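## Task

Plate B38 is partly out of slot 4 of plate hotel H1 (slot 1 is the lowest of its four slots). Slide it in until it rests against the back stop, so that it stays there without the robot holding it. Then release it and move the gripper away.

## Robot and tools

Robot: a single six-joint arm with a two-finger parallel gripper. The fingers point along the gripper's own +z axis and open and close along its y axis. The reported end_effector_position is the point midway between the finger pads, roughly 1 cm back from the fingertips.

Frame: every pose is given in the scene frame. Its origin lies on the table surface directly under the arm's base; +z is up, and +y is to the left when facing along +x. The base may be slightly tilted, and the printed hand position can be off, more so at long reach.

A row (used by both execute_actions and move) is 8 numbers for the one arm: x, y, z in metres, then the orientation quaternion qw, qx, qy, qz (w first), then the opening. It is an absolute pose in the scene frame, not an offset. Opening runs from -1 (closed) to +1 (fully open, 0.094 m). A row is refused if it lies more than 0.6 m from the last reported position along any of the gripper's axes. Always resend the intended quaternion rather than copying the reported one, which may have drifted.

execute_actions takes "actions", a list that is empty or holds one item. Empty list: no command, just returns the state (with pictures). An action item is {"rows": [...], "steps": n}: 1 to 15 rows, n from 8 to 15 control steps (each 1/30 s, default 15); each row is used for one step and the final row repeats if steps exceed rows. A wait item is {"steps": n} with n up to 300, counted from the previous result, so thinking time uses some of it. Optional "pictures": true adds camera images to an action result. The last 8 steps of every action are held back and run after the result is returned, while you compose the next reply.

move takes "target" (one row, absolute pose as above) and optional "speed" in m/s, 0.002 to 0.5 (default 0.25; rotation limited to twice that in rad/s). It drives the gripper in a straight line toward the target over 0.5 to 10 s; beyond 10 s it stops short. The opening is applied at the start. It does not slow down for obstacles, and the real hand can lag, stray, or overshoot the speed, especially with the arm near full extension. Its result adds a "move:" line: done means settled near the target; other endings include off_target, moving, held, fault. limits=paced means the pose was clipped; limits=held means a safety check blocked some steps (afterwards the arm may move much faster than requested). The distance to target is also reported.

wait takes "seconds" (0 to 10) and sends nothing new. zoom_image takes "camera" (cam_high, cam_low or cam_wrist) and "region" [x0, y0, x1, y1] in pixels from the top-left corner, at most 504 by 504; cam_high and cam_low are 504x504, cam_wrist is a 616x616 fisheye. finished_scene takes "scene", the number of the scene you are ending; it cannot be undone, and its result reports success and gives the next task.

Controller behaviour: each step the commanded pose is clipped to within 70 mm and 16 degrees of the measured pose, then solved by damped inverse kinematics, favouring position over orientation. After an action ends the arm only continues to the last clipped pose, so far targets need several actions; check the reported pose each time. Joint friction can leave the hand up to about 31 mm from the command, and very small commands may not move it at all. The elbow cannot fully straighten.

Result lines: the state gives the hand pose; grip_measured is the finger opening on the command scale (readings may be off by about 1 mm constantly). Joint positions and velocities list waist, shoulder, elbow, wrist pitch, wrist yaw, wrist roll (rad), then finger gap (m). Ranges: waist -2.618 to 3.054, shoulder and elbow 0 to 3.142, wrist pitch and yaw -1.571 to 1.571, wrist roll -2.094 to 2.094. Joint torques are raw drive outputs with offsets and noise, not clean contact forces. "pose unreachable" and HELD mark steps where the clearance check (which treats the base mount as part of the arm) changed or blocked a row. "Hand target" appears only when nothing is held back. MOTOR HOT warns from 75 °C; OVER-TEMPERATURE FAULT means a forced stop (at 90 °C for 10 s, at 100 °C the arm goes limp and falls). FAULT lines can end moves or waits.

Gripping: to hold something, command an opening about 0.03 below grip_measured; finger force tops out near 50-62 N per pad. For these tasks gripping is not needed: nudge the plate edge with the closed fingers or pad.

Cautions: approach slowly before contact, since faster touches and targets set far beyond the contact point hit and press harder. Push the plate only until it meets the back stop, not through it. Avoid knocking the hotel or plates off the table, which ends the scene. Occasional external tugs or pushes may disturb objects. After pushing, back the gripper away and confirm visually that the plate stays seated before calling finished_scene. Smooth, quick, low-effort motion is preferred.

Each tool is called after ">>>" by a JSON object that holds its "api" and its "payload", one argument or row to a line.

## Session

>>> {"api": "execute_actions", "payload": {
  "actions": []
}}

Scene clock: 0.00 s of 7200.00 s.
end_effector_position=(+0.2187, +0.4623, +0.2934) grip_measured=+1.000 end_effector_quat_wxyz=(+0.624, -0.589, +0.312, -0.407)
Joint positions: [ 1.258  1.179  0.643  1.213  0.835 -1.453  0.094]
Joint velocities: [-0.012  0.002  0.007  0.022 -0.022  0.051  0.   ]
Joint torques (N m, as the arm reports them, + toward a larger angle): no reading
Hand target: +0.219, +0.462, +0.293; +0.624, -0.589, +0.312, -0.407

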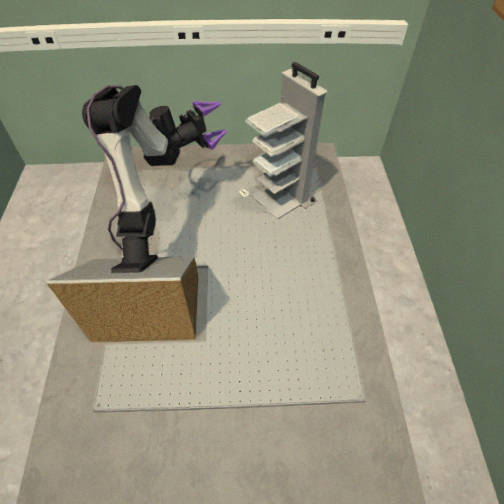

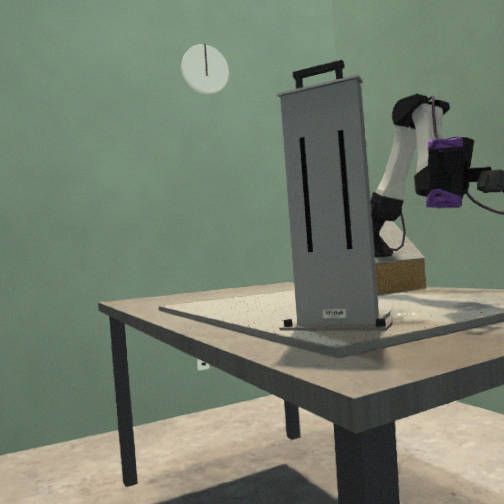

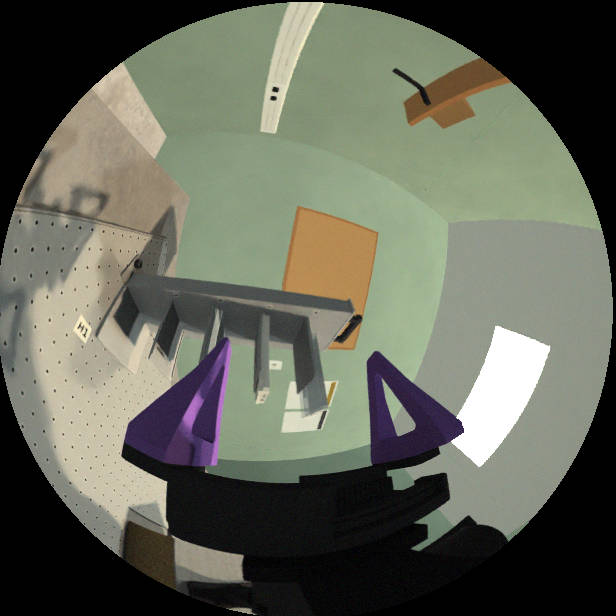

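>>> {"api": "zoom_image", "payload": {
  "camera": "cam_high",
  "region": [140, 40, 360, 240]
}}

>>> {"api": "zoom_image", "payload": {
  "camera": "cam_wrist",
  "region": [60, 220, 400, 480]
}}

Region (140, 40, 360, 240) of cam_high's 504x504 image, scaled by 2.291, with more detail than that image has; it fills the top 458 rows of this view, and the rest is white.

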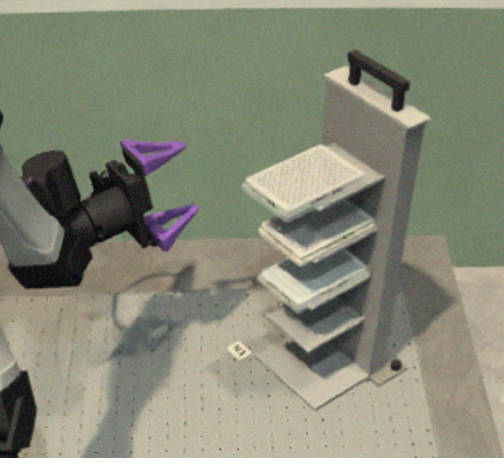

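Region (60, 220, 400, 480) of cam_wrist's 616x616 image, scaled by 1.482, with more detail than that image has; it fills the top 385 rows of this view, and the rest is white.

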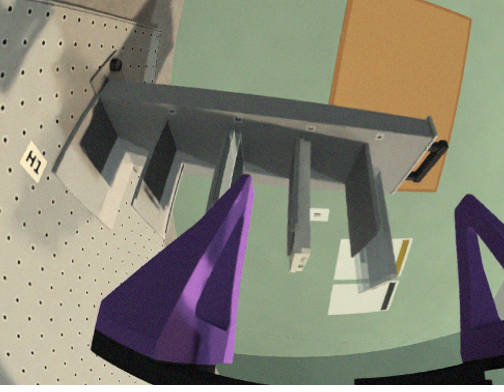

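>>> {"api": "move", "payload": {
  "target": [0.19,0.28,0.40,0.664,-0.242,0.664,0.242,-1]
}}

Scene clock: 5.67 s of 7200.00 s.
end_effector_position=(+0.1834, +0.2895, +0.4055) grip_measured=-0.983 end_effector_quat_wxyz=(+0.666, -0.252, +0.658, +0.245)
Joint positions: [-0.485  0.231  0.197  0.847 -0.868  1.31   0.001]
Joint velocities: [-0.002  0.002 -0.012  0.051 -0.037  0.066 -0.001]
Joint torques (N m, as the arm reports them, + toward a larger angle): [-0.8   4.58  2.56  0.39  0.68  0.12]
Hand target: +0.190, +0.279, +0.402; +0.665, -0.235, +0.665, +0.245
Off the commanded pose: 0.013 m, 1 deg.
Kept back: nothing.
move: off_target

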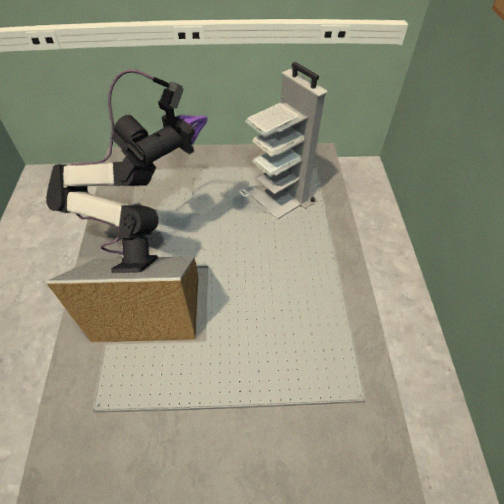

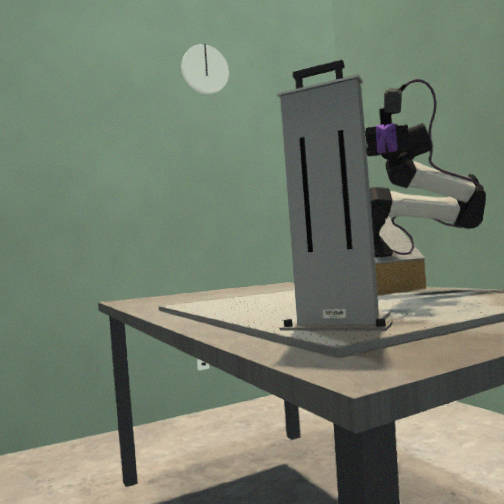

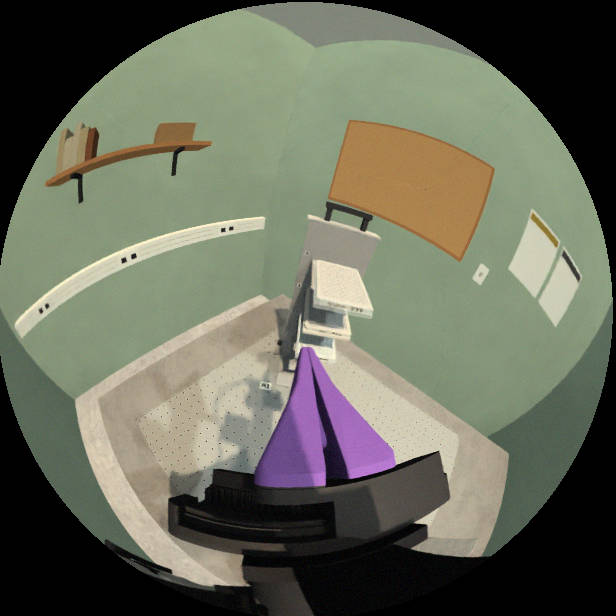

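>>> {"api": "move", "payload": {
  "target": [0.24,0.255,0.37,0.664,-0.242,0.664,0.242,-1]
}}

Scene clock: 7.30 s of 7200.00 s.
end_effector_position=(+0.2355, +0.2636, +0.3766) grip_measured=-0.983 end_effector_quat_wxyz=(+0.666, -0.255, +0.658, +0.241)
Joint positions: [-0.244  0.652  0.1    1.201 -0.691  1.072  0.001]
Joint velocities: [ 0.007  0.002 -0.022  0.051 -0.007 -0.007 -0.   ]
Joint torques (N m, as the arm reports them, + toward a larger angle): [-0.22  2.66  3.65  1.01  0.77  0.06]
Hand target: +0.238, +0.255, +0.369; +0.664, -0.242, +0.665, +0.241
Off the commanded pose: 0.012 m, 2 deg.
Kept back: nothing.
move: off_target

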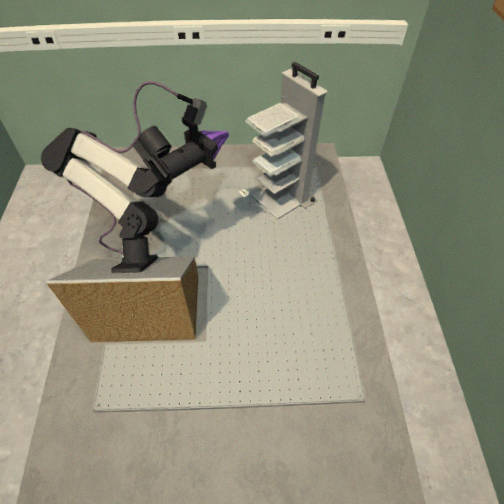

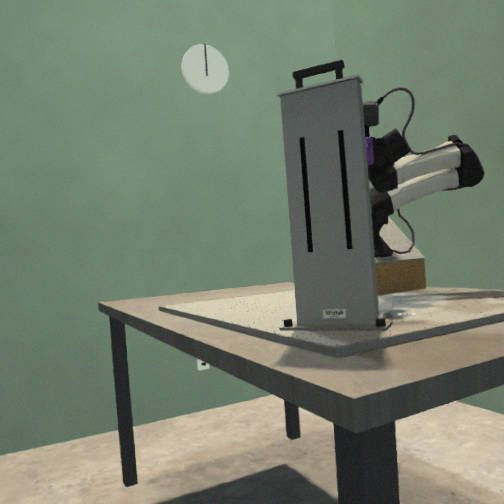

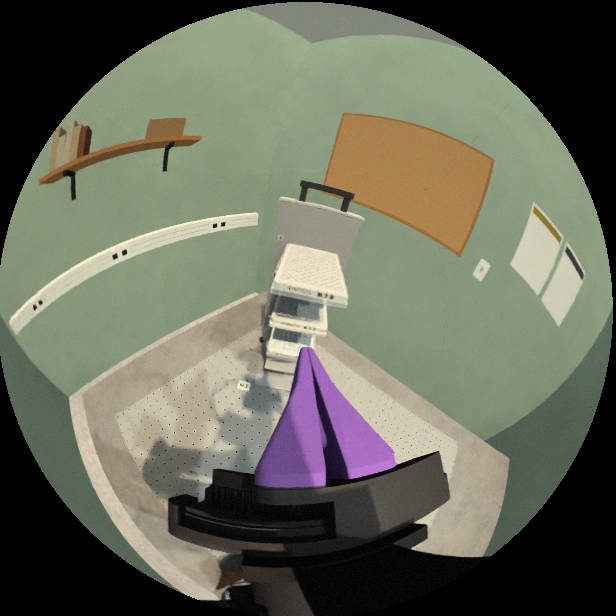

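>>> {"api": "move", "payload": {
  "target": [0.28,0.285,0.37,0.664,-0.242,0.664,0.242,-1],
  "speed": 0.1
}}

>>> {"api": "zoom_image", "payload": {
  "camera": "cam_high",
  "region": [180, 60, 340, 190]
}}

Scene clock: 8.67 s of 7200.00 s.
end_effector_position=(+0.2779, +0.2748, +0.3612) grip_measured=-0.983 end_effector_quat_wxyz=(+0.657, -0.232, +0.677, +0.238)
Joint positions: [-0.045  0.879  0.195  1.198 -0.524  0.945  0.001]
Joint velocities: [-0.017  0.007  0.007 -0.051 -0.022  0.037 -0.   ]
Joint torques (N m, as the arm reports them, + toward a larger angle): [-0.84  1.03  8.52  1.46  0.7   0.02]
Hand target: +0.279, +0.284, +0.370; +0.664, -0.242, +0.665, +0.241
Off the commanded pose: 0.014 m, 2 deg.
Kept back: nothing.
move: off_target

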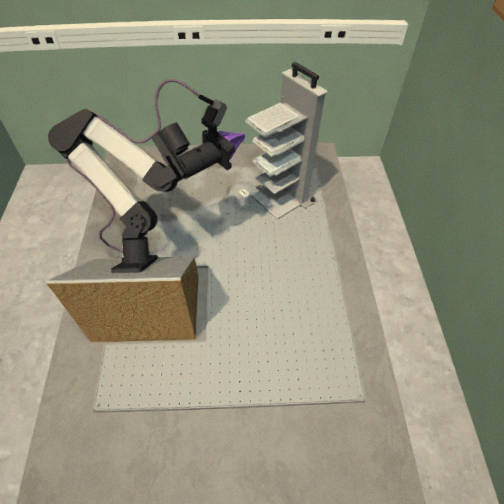

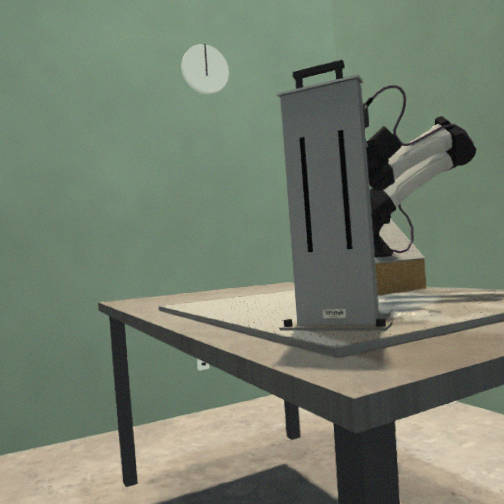

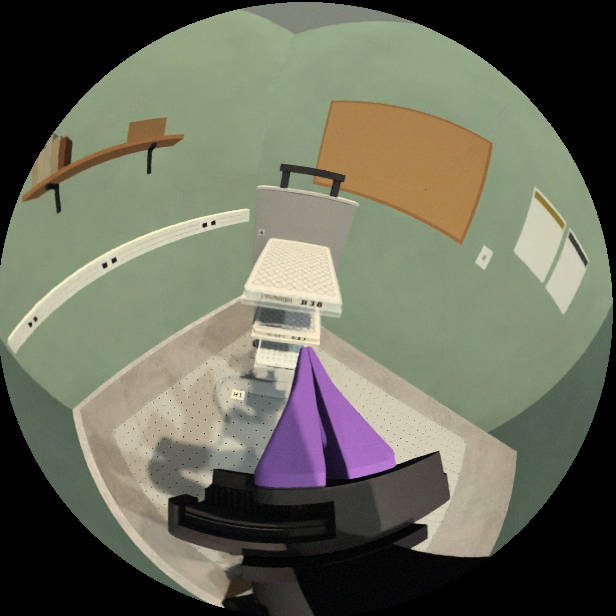

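Region (180, 60, 340, 190) of cam_high's 504x504 image, scaled by 3.150, with more detail than that image has; it fills the top 410 rows of this view, and the rest is white.

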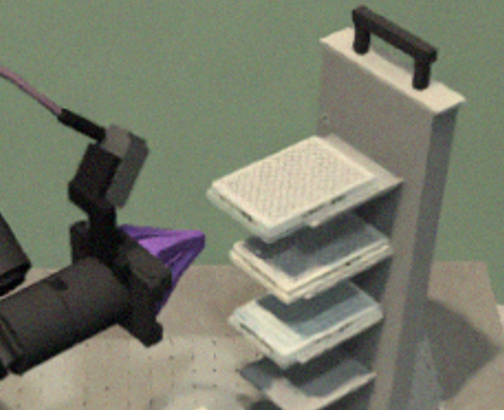

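>>> {"api": "move", "payload": {
  "target": [0.297,0.312,0.37,0.664,-0.242,0.664,0.242,-1],
  "speed": 0.05
}}

>>> {"api": "zoom_image", "payload": {
  "camera": "cam_high",
  "region": [180, 60, 340, 190]
}}

Scene clock: 10.23 s of 7200.00 s.
end_effector_position=(+0.2934, +0.3051, +0.3651) grip_measured=-0.983 end_effector_quat_wxyz=(+0.661, -0.240, +0.669, +0.241)
Joint positions: [ 0.076  0.936  0.305  1.14  -0.419  0.877  0.001]
Joint velocities: [ 0.007 -0.007  0.002 -0.051  0.066 -0.007  0.   ]
Joint torques (N m, as the arm reports them, + toward a larger angle): [-1.26  0.32  8.44  1.37  0.67  0.  ]
Hand target: +0.297, +0.312, +0.370; +0.664, -0.243, +0.664, +0.242
Off the commanded pose: 0.009 m, 1 deg.
Kept back: nothing.
move: done

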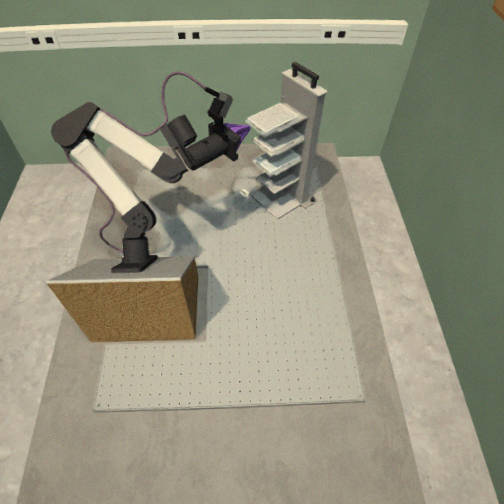

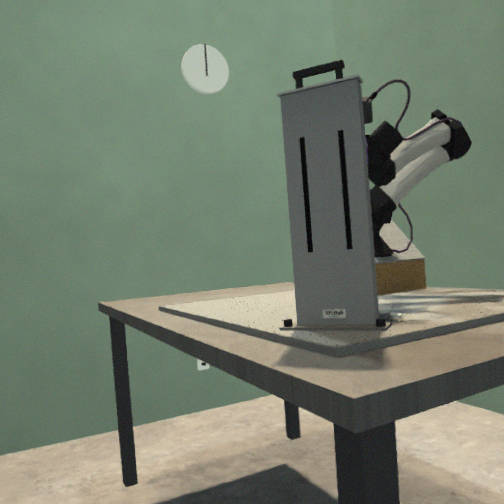

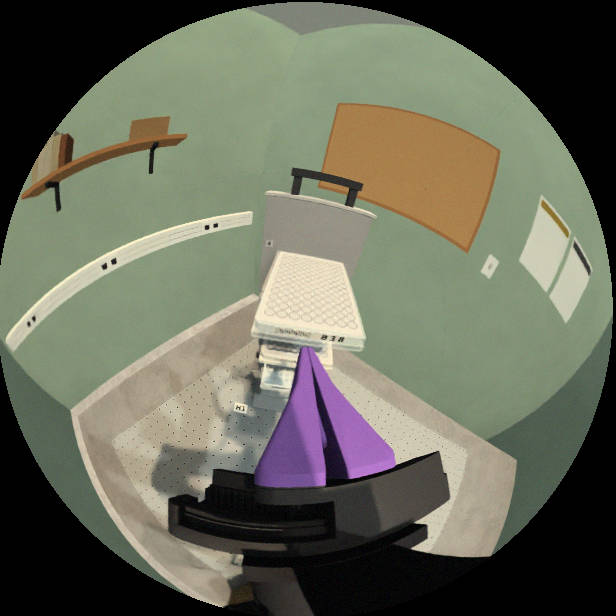

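Region (180, 60, 340, 190) of cam_high's 504x504 image, scaled by 3.150, with more detail than that image has; it fills the top 410 rows of this view, and the rest is white.

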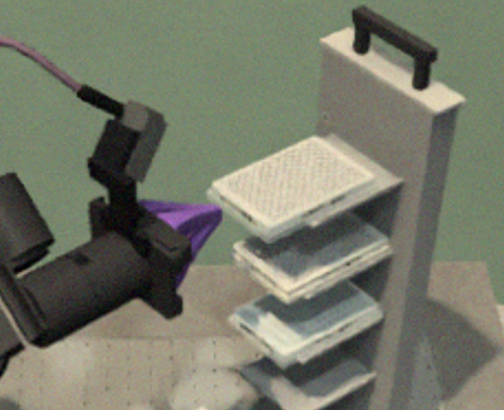

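>>> {"api": "move", "payload": {
  "target": [0.31,0.32,0.355,0.664,-0.242,0.664,0.242,-1],
  "speed": 0.03
}}

>>> {"api": "zoom_image", "payload": {
  "camera": "cam_high",
  "region": [180, 60, 340, 190]
}}

Scene clock: 12.30 s of 7200.00 s.
end_effector_position=(+0.3082, +0.3094, +0.3465) grip_measured=-0.983 end_effector_quat_wxyz=(+0.657, -0.233, +0.678, +0.236)
Joint positions: [ 0.161  1.032  0.324  1.174 -0.345  0.833  0.001]
Joint velocities: [-0.007 -0.007 -0.007 -0.022 -0.007 -0.081 -0.001]
Joint torques (N m, as the arm reports them, + toward a larger angle): [-1.82 -0.36  8.25  1.81  0.65  0.  ]
Hand target: +0.309, +0.320, +0.355; +0.664, -0.242, +0.665, +0.242
Off the commanded pose: 0.014 m, 2 deg.
Kept back: nothing.
move: off_target

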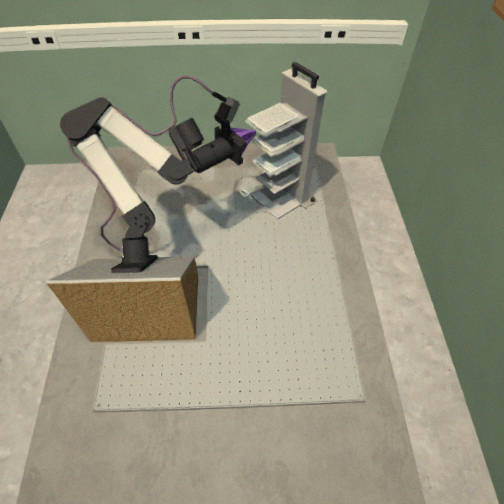

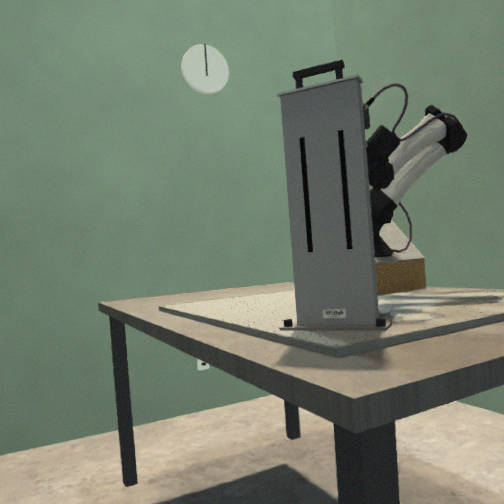

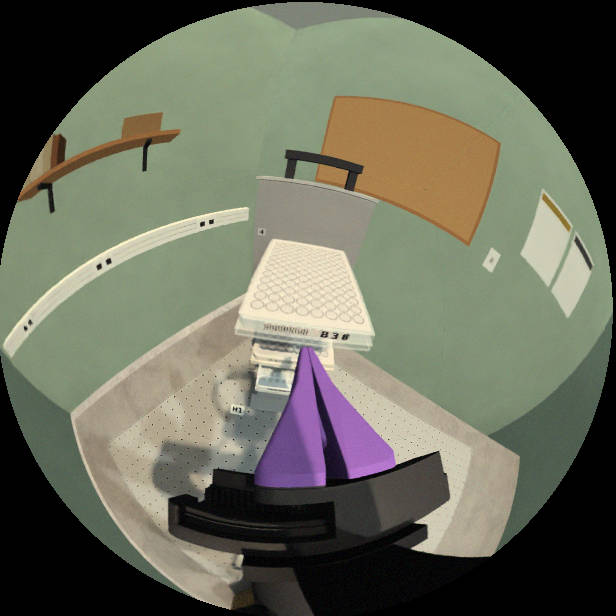

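Region (180, 60, 340, 190) of cam_high's 504x504 image, scaled by 3.150, with more detail than that image has; it fills the top 410 rows of this view, and the rest is white.

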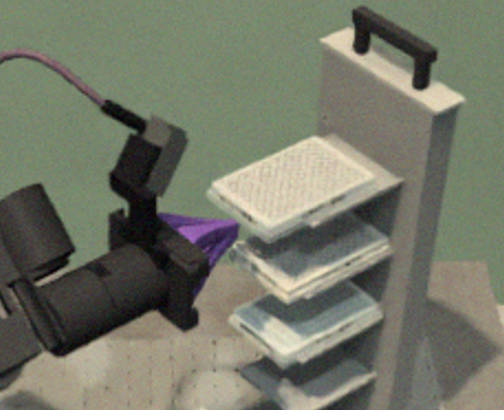

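Tip top is level with the plate's bottom edge; want about z 0.36.

>>> {"api": "move", "payload": {
  "target": [0.304,0.316,0.369,0.664,-0.242,0.664,0.242,-1],
  "speed": 0.03
}}

>>> {"api": "move", "payload": {
  "target": [0.33,0.338,0.367,0.664,-0.242,0.664,0.242,-1],
  "speed": 0.02
}}

>>> {"api": "zoom_image", "payload": {
  "camera": "cam_high",
  "region": [180, 60, 340, 190]
}}

Scene clock: 13.57 s of 7200.00 s.
end_effector_position=(+0.3067, +0.3049, +0.3527) grip_measured=-0.983 end_effector_quat_wxyz=(+0.655, -0.232, +0.680, +0.234)
Joint positions: [ 0.118  1.007  0.324  1.15  -0.385  0.853  0.001]
Joint velocities: [-0.002  0.017 -0.002 -0.007  0.051  0.037 -0.001]
Joint torques (N m, as the arm reports them, + toward a larger angle): [-3.96 -2.53  8.67  1.43  0.53  0.11]
Hand target: +0.304, +0.316, +0.369; +0.665, -0.242, +0.664, +0.242
Off the commanded pose: 0.020 m, 3 deg.
Kept back: nothing.
move: off_target

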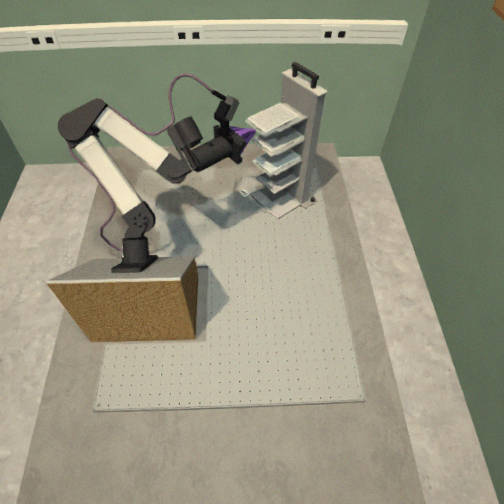

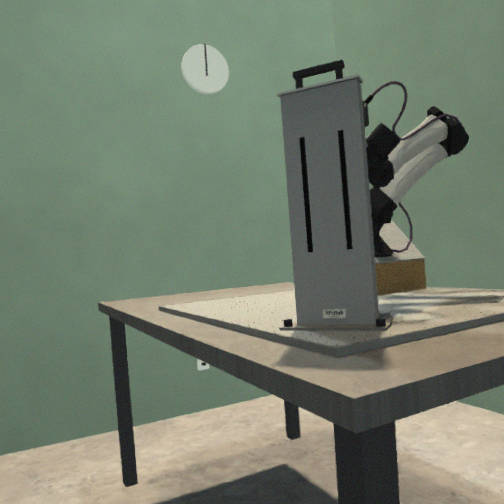

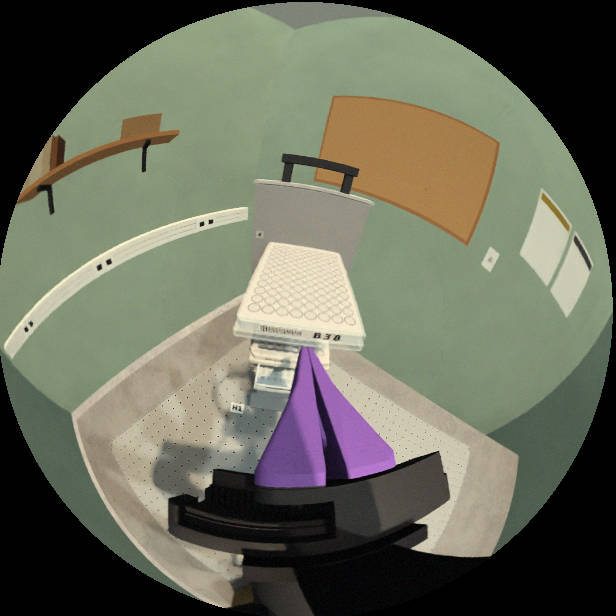

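Scene clock: 15.93 s of 7200.00 s.
end_effector_position=(+0.3270, +0.3289, +0.3615) grip_measured=-0.983 end_effector_quat_wxyz=(+0.661, -0.237, +0.671, +0.239)
Joint positions: [ 0.166  1.098  0.443  1.138 -0.338  0.83   0.001]
Joint velocities: [-0.012 -0.002  0.002 -0.007  0.051 -0.037 -0.   ]
Joint torques (N m, as the arm reports them, + toward a larger angle): [-2.14 -1.09  8.59  1.51  0.71  0.  ]
Hand target: +0.330, +0.338, +0.367; +0.664, -0.242, +0.664, +0.242
Off the commanded pose: 0.011 m, 1 deg.
Kept back: nothing.
move: off_target

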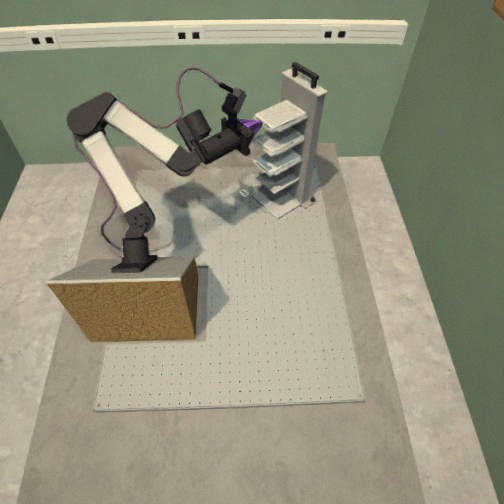

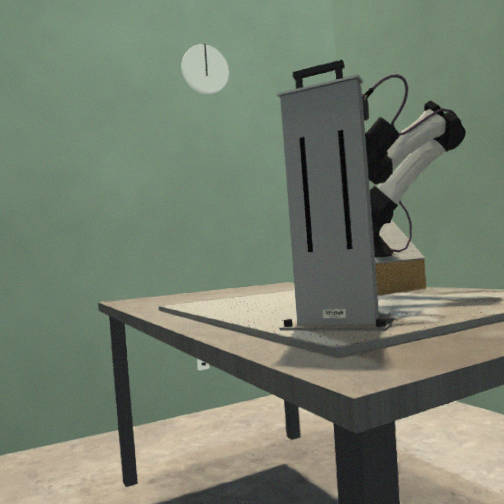

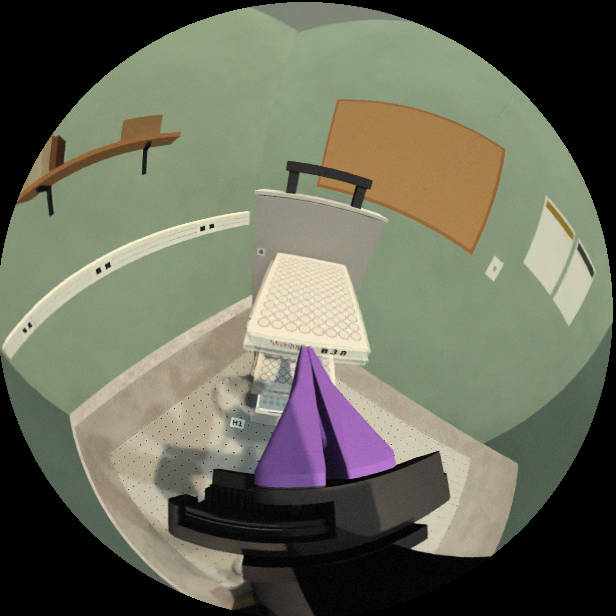

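Region (180, 60, 340, 190) of cam_high's 504x504 image, scaled by 3.150, with more detail than that image has; it fills the top 410 rows of this view, and the rest is white.

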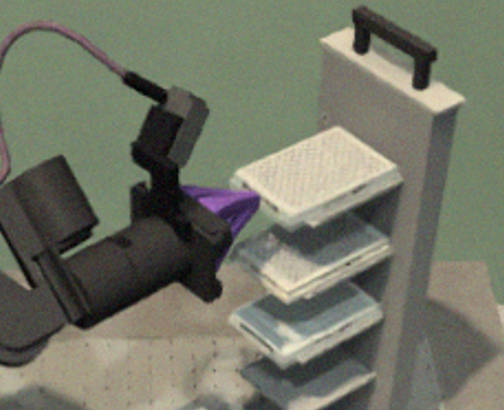

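Nearly in.

>>> {"api": "move", "payload": {
  "target": [0.339,0.345,0.366,0.664,-0.242,0.664,0.242,-1],
  "speed": 0.015
}}

>>> {"api": "zoom_image", "payload": {
  "camera": "cam_high",
  "region": [180, 60, 340, 190]
}}

Scene clock: 17.77 s of 7200.00 s.
end_effector_position=(+0.3290, +0.3286, +0.3595) grip_measured=-0.983 end_effector_quat_wxyz=(+0.663, -0.237, +0.670, +0.236)
Joint positions: [ 0.174  1.111  0.443  1.148 -0.325  0.821  0.001]
Joint velocities: [ 0.012 -0.012 -0.007 -0.007 -0.007  0.051 -0.001]
Joint torques (N m, as the arm reports them, + toward a larger angle): [-1.2   0.27 11.54  1.38  0.71 -0.02]
Hand target: +0.338, +0.344, +0.366; +0.664, -0.242, +0.664, +0.242
Off the commanded pose: 0.020 m, 1 deg.
Kept back: nothing.
move: off_target

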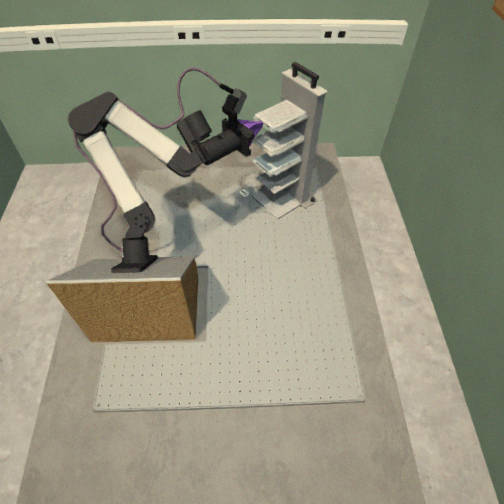

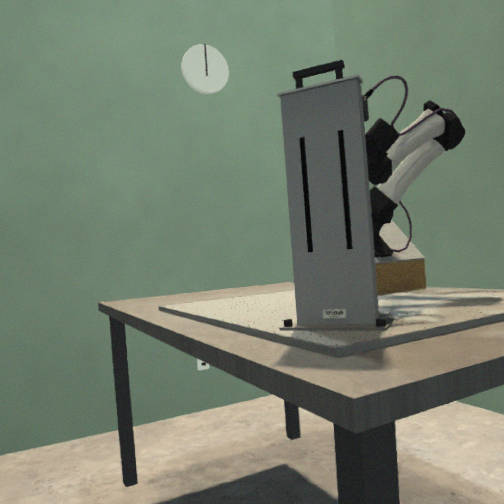

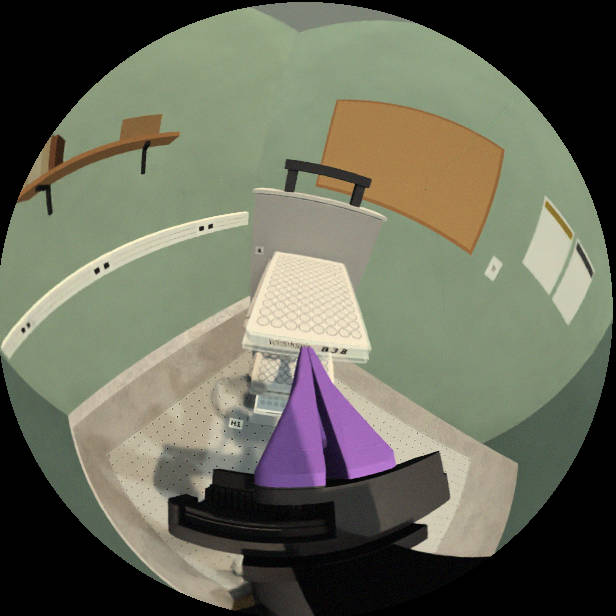

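Region (180, 60, 340, 190) of cam_high's 504x504 image, scaled by 3.150, with more detail than that image has; it fills the top 410 rows of this view, and the rest is white.

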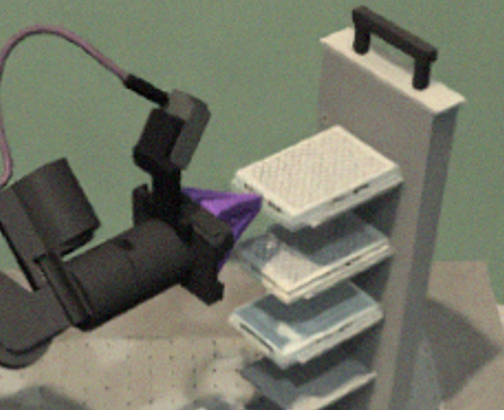

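>>> {"api": "move", "payload": {
  "target": [0.24,0.255,0.365,0.664,-0.242,0.664,0.242,-1],
  "speed": 0.15
}}

Scene clock: 19.43 s of 7200.00 s.
end_effector_position=(+0.2421, +0.2607, +0.3676) grip_measured=-0.983 end_effector_quat_wxyz=(+0.663, -0.243, +0.665, +0.244)
Joint positions: [-0.19   0.686  0.088  1.204 -0.644  1.043  0.001]
Joint velocities: [-0.002 -0.002 -0.002 -0.007  0.007  0.066 -0.001]
Joint torques (N m, as the arm reports them, + toward a larger angle): [-2.18  0.69  4.1   1.17  0.6   0.08]
Hand target: +0.240, +0.256, +0.365; +0.665, -0.241, +0.664, +0.243
Off the commanded pose: 0.007 m, 0 deg.
Kept back: nothing.
move: done

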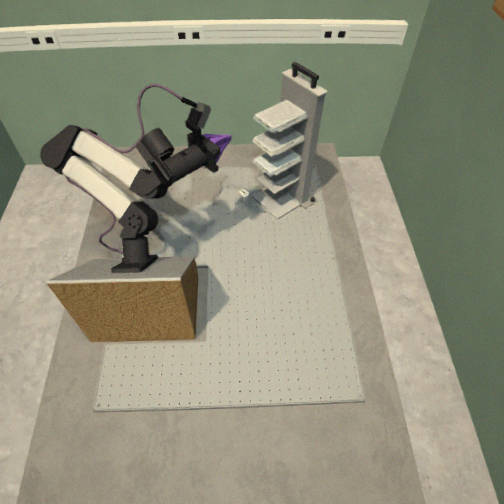

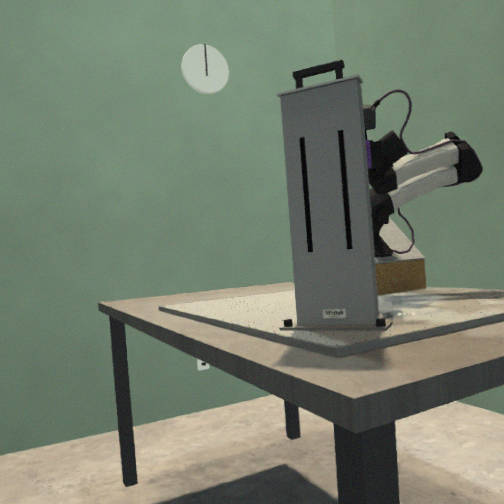

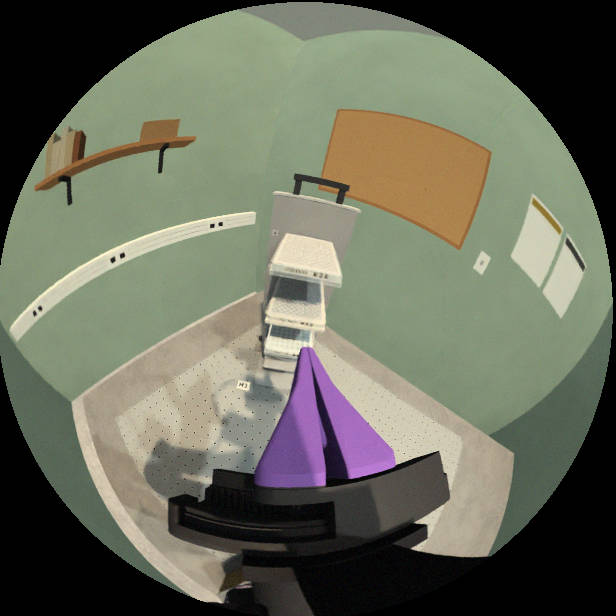

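>>> {"api": "finished_scene", "payload": {
  "scene": 1
}}

The scene is finished: the task was done.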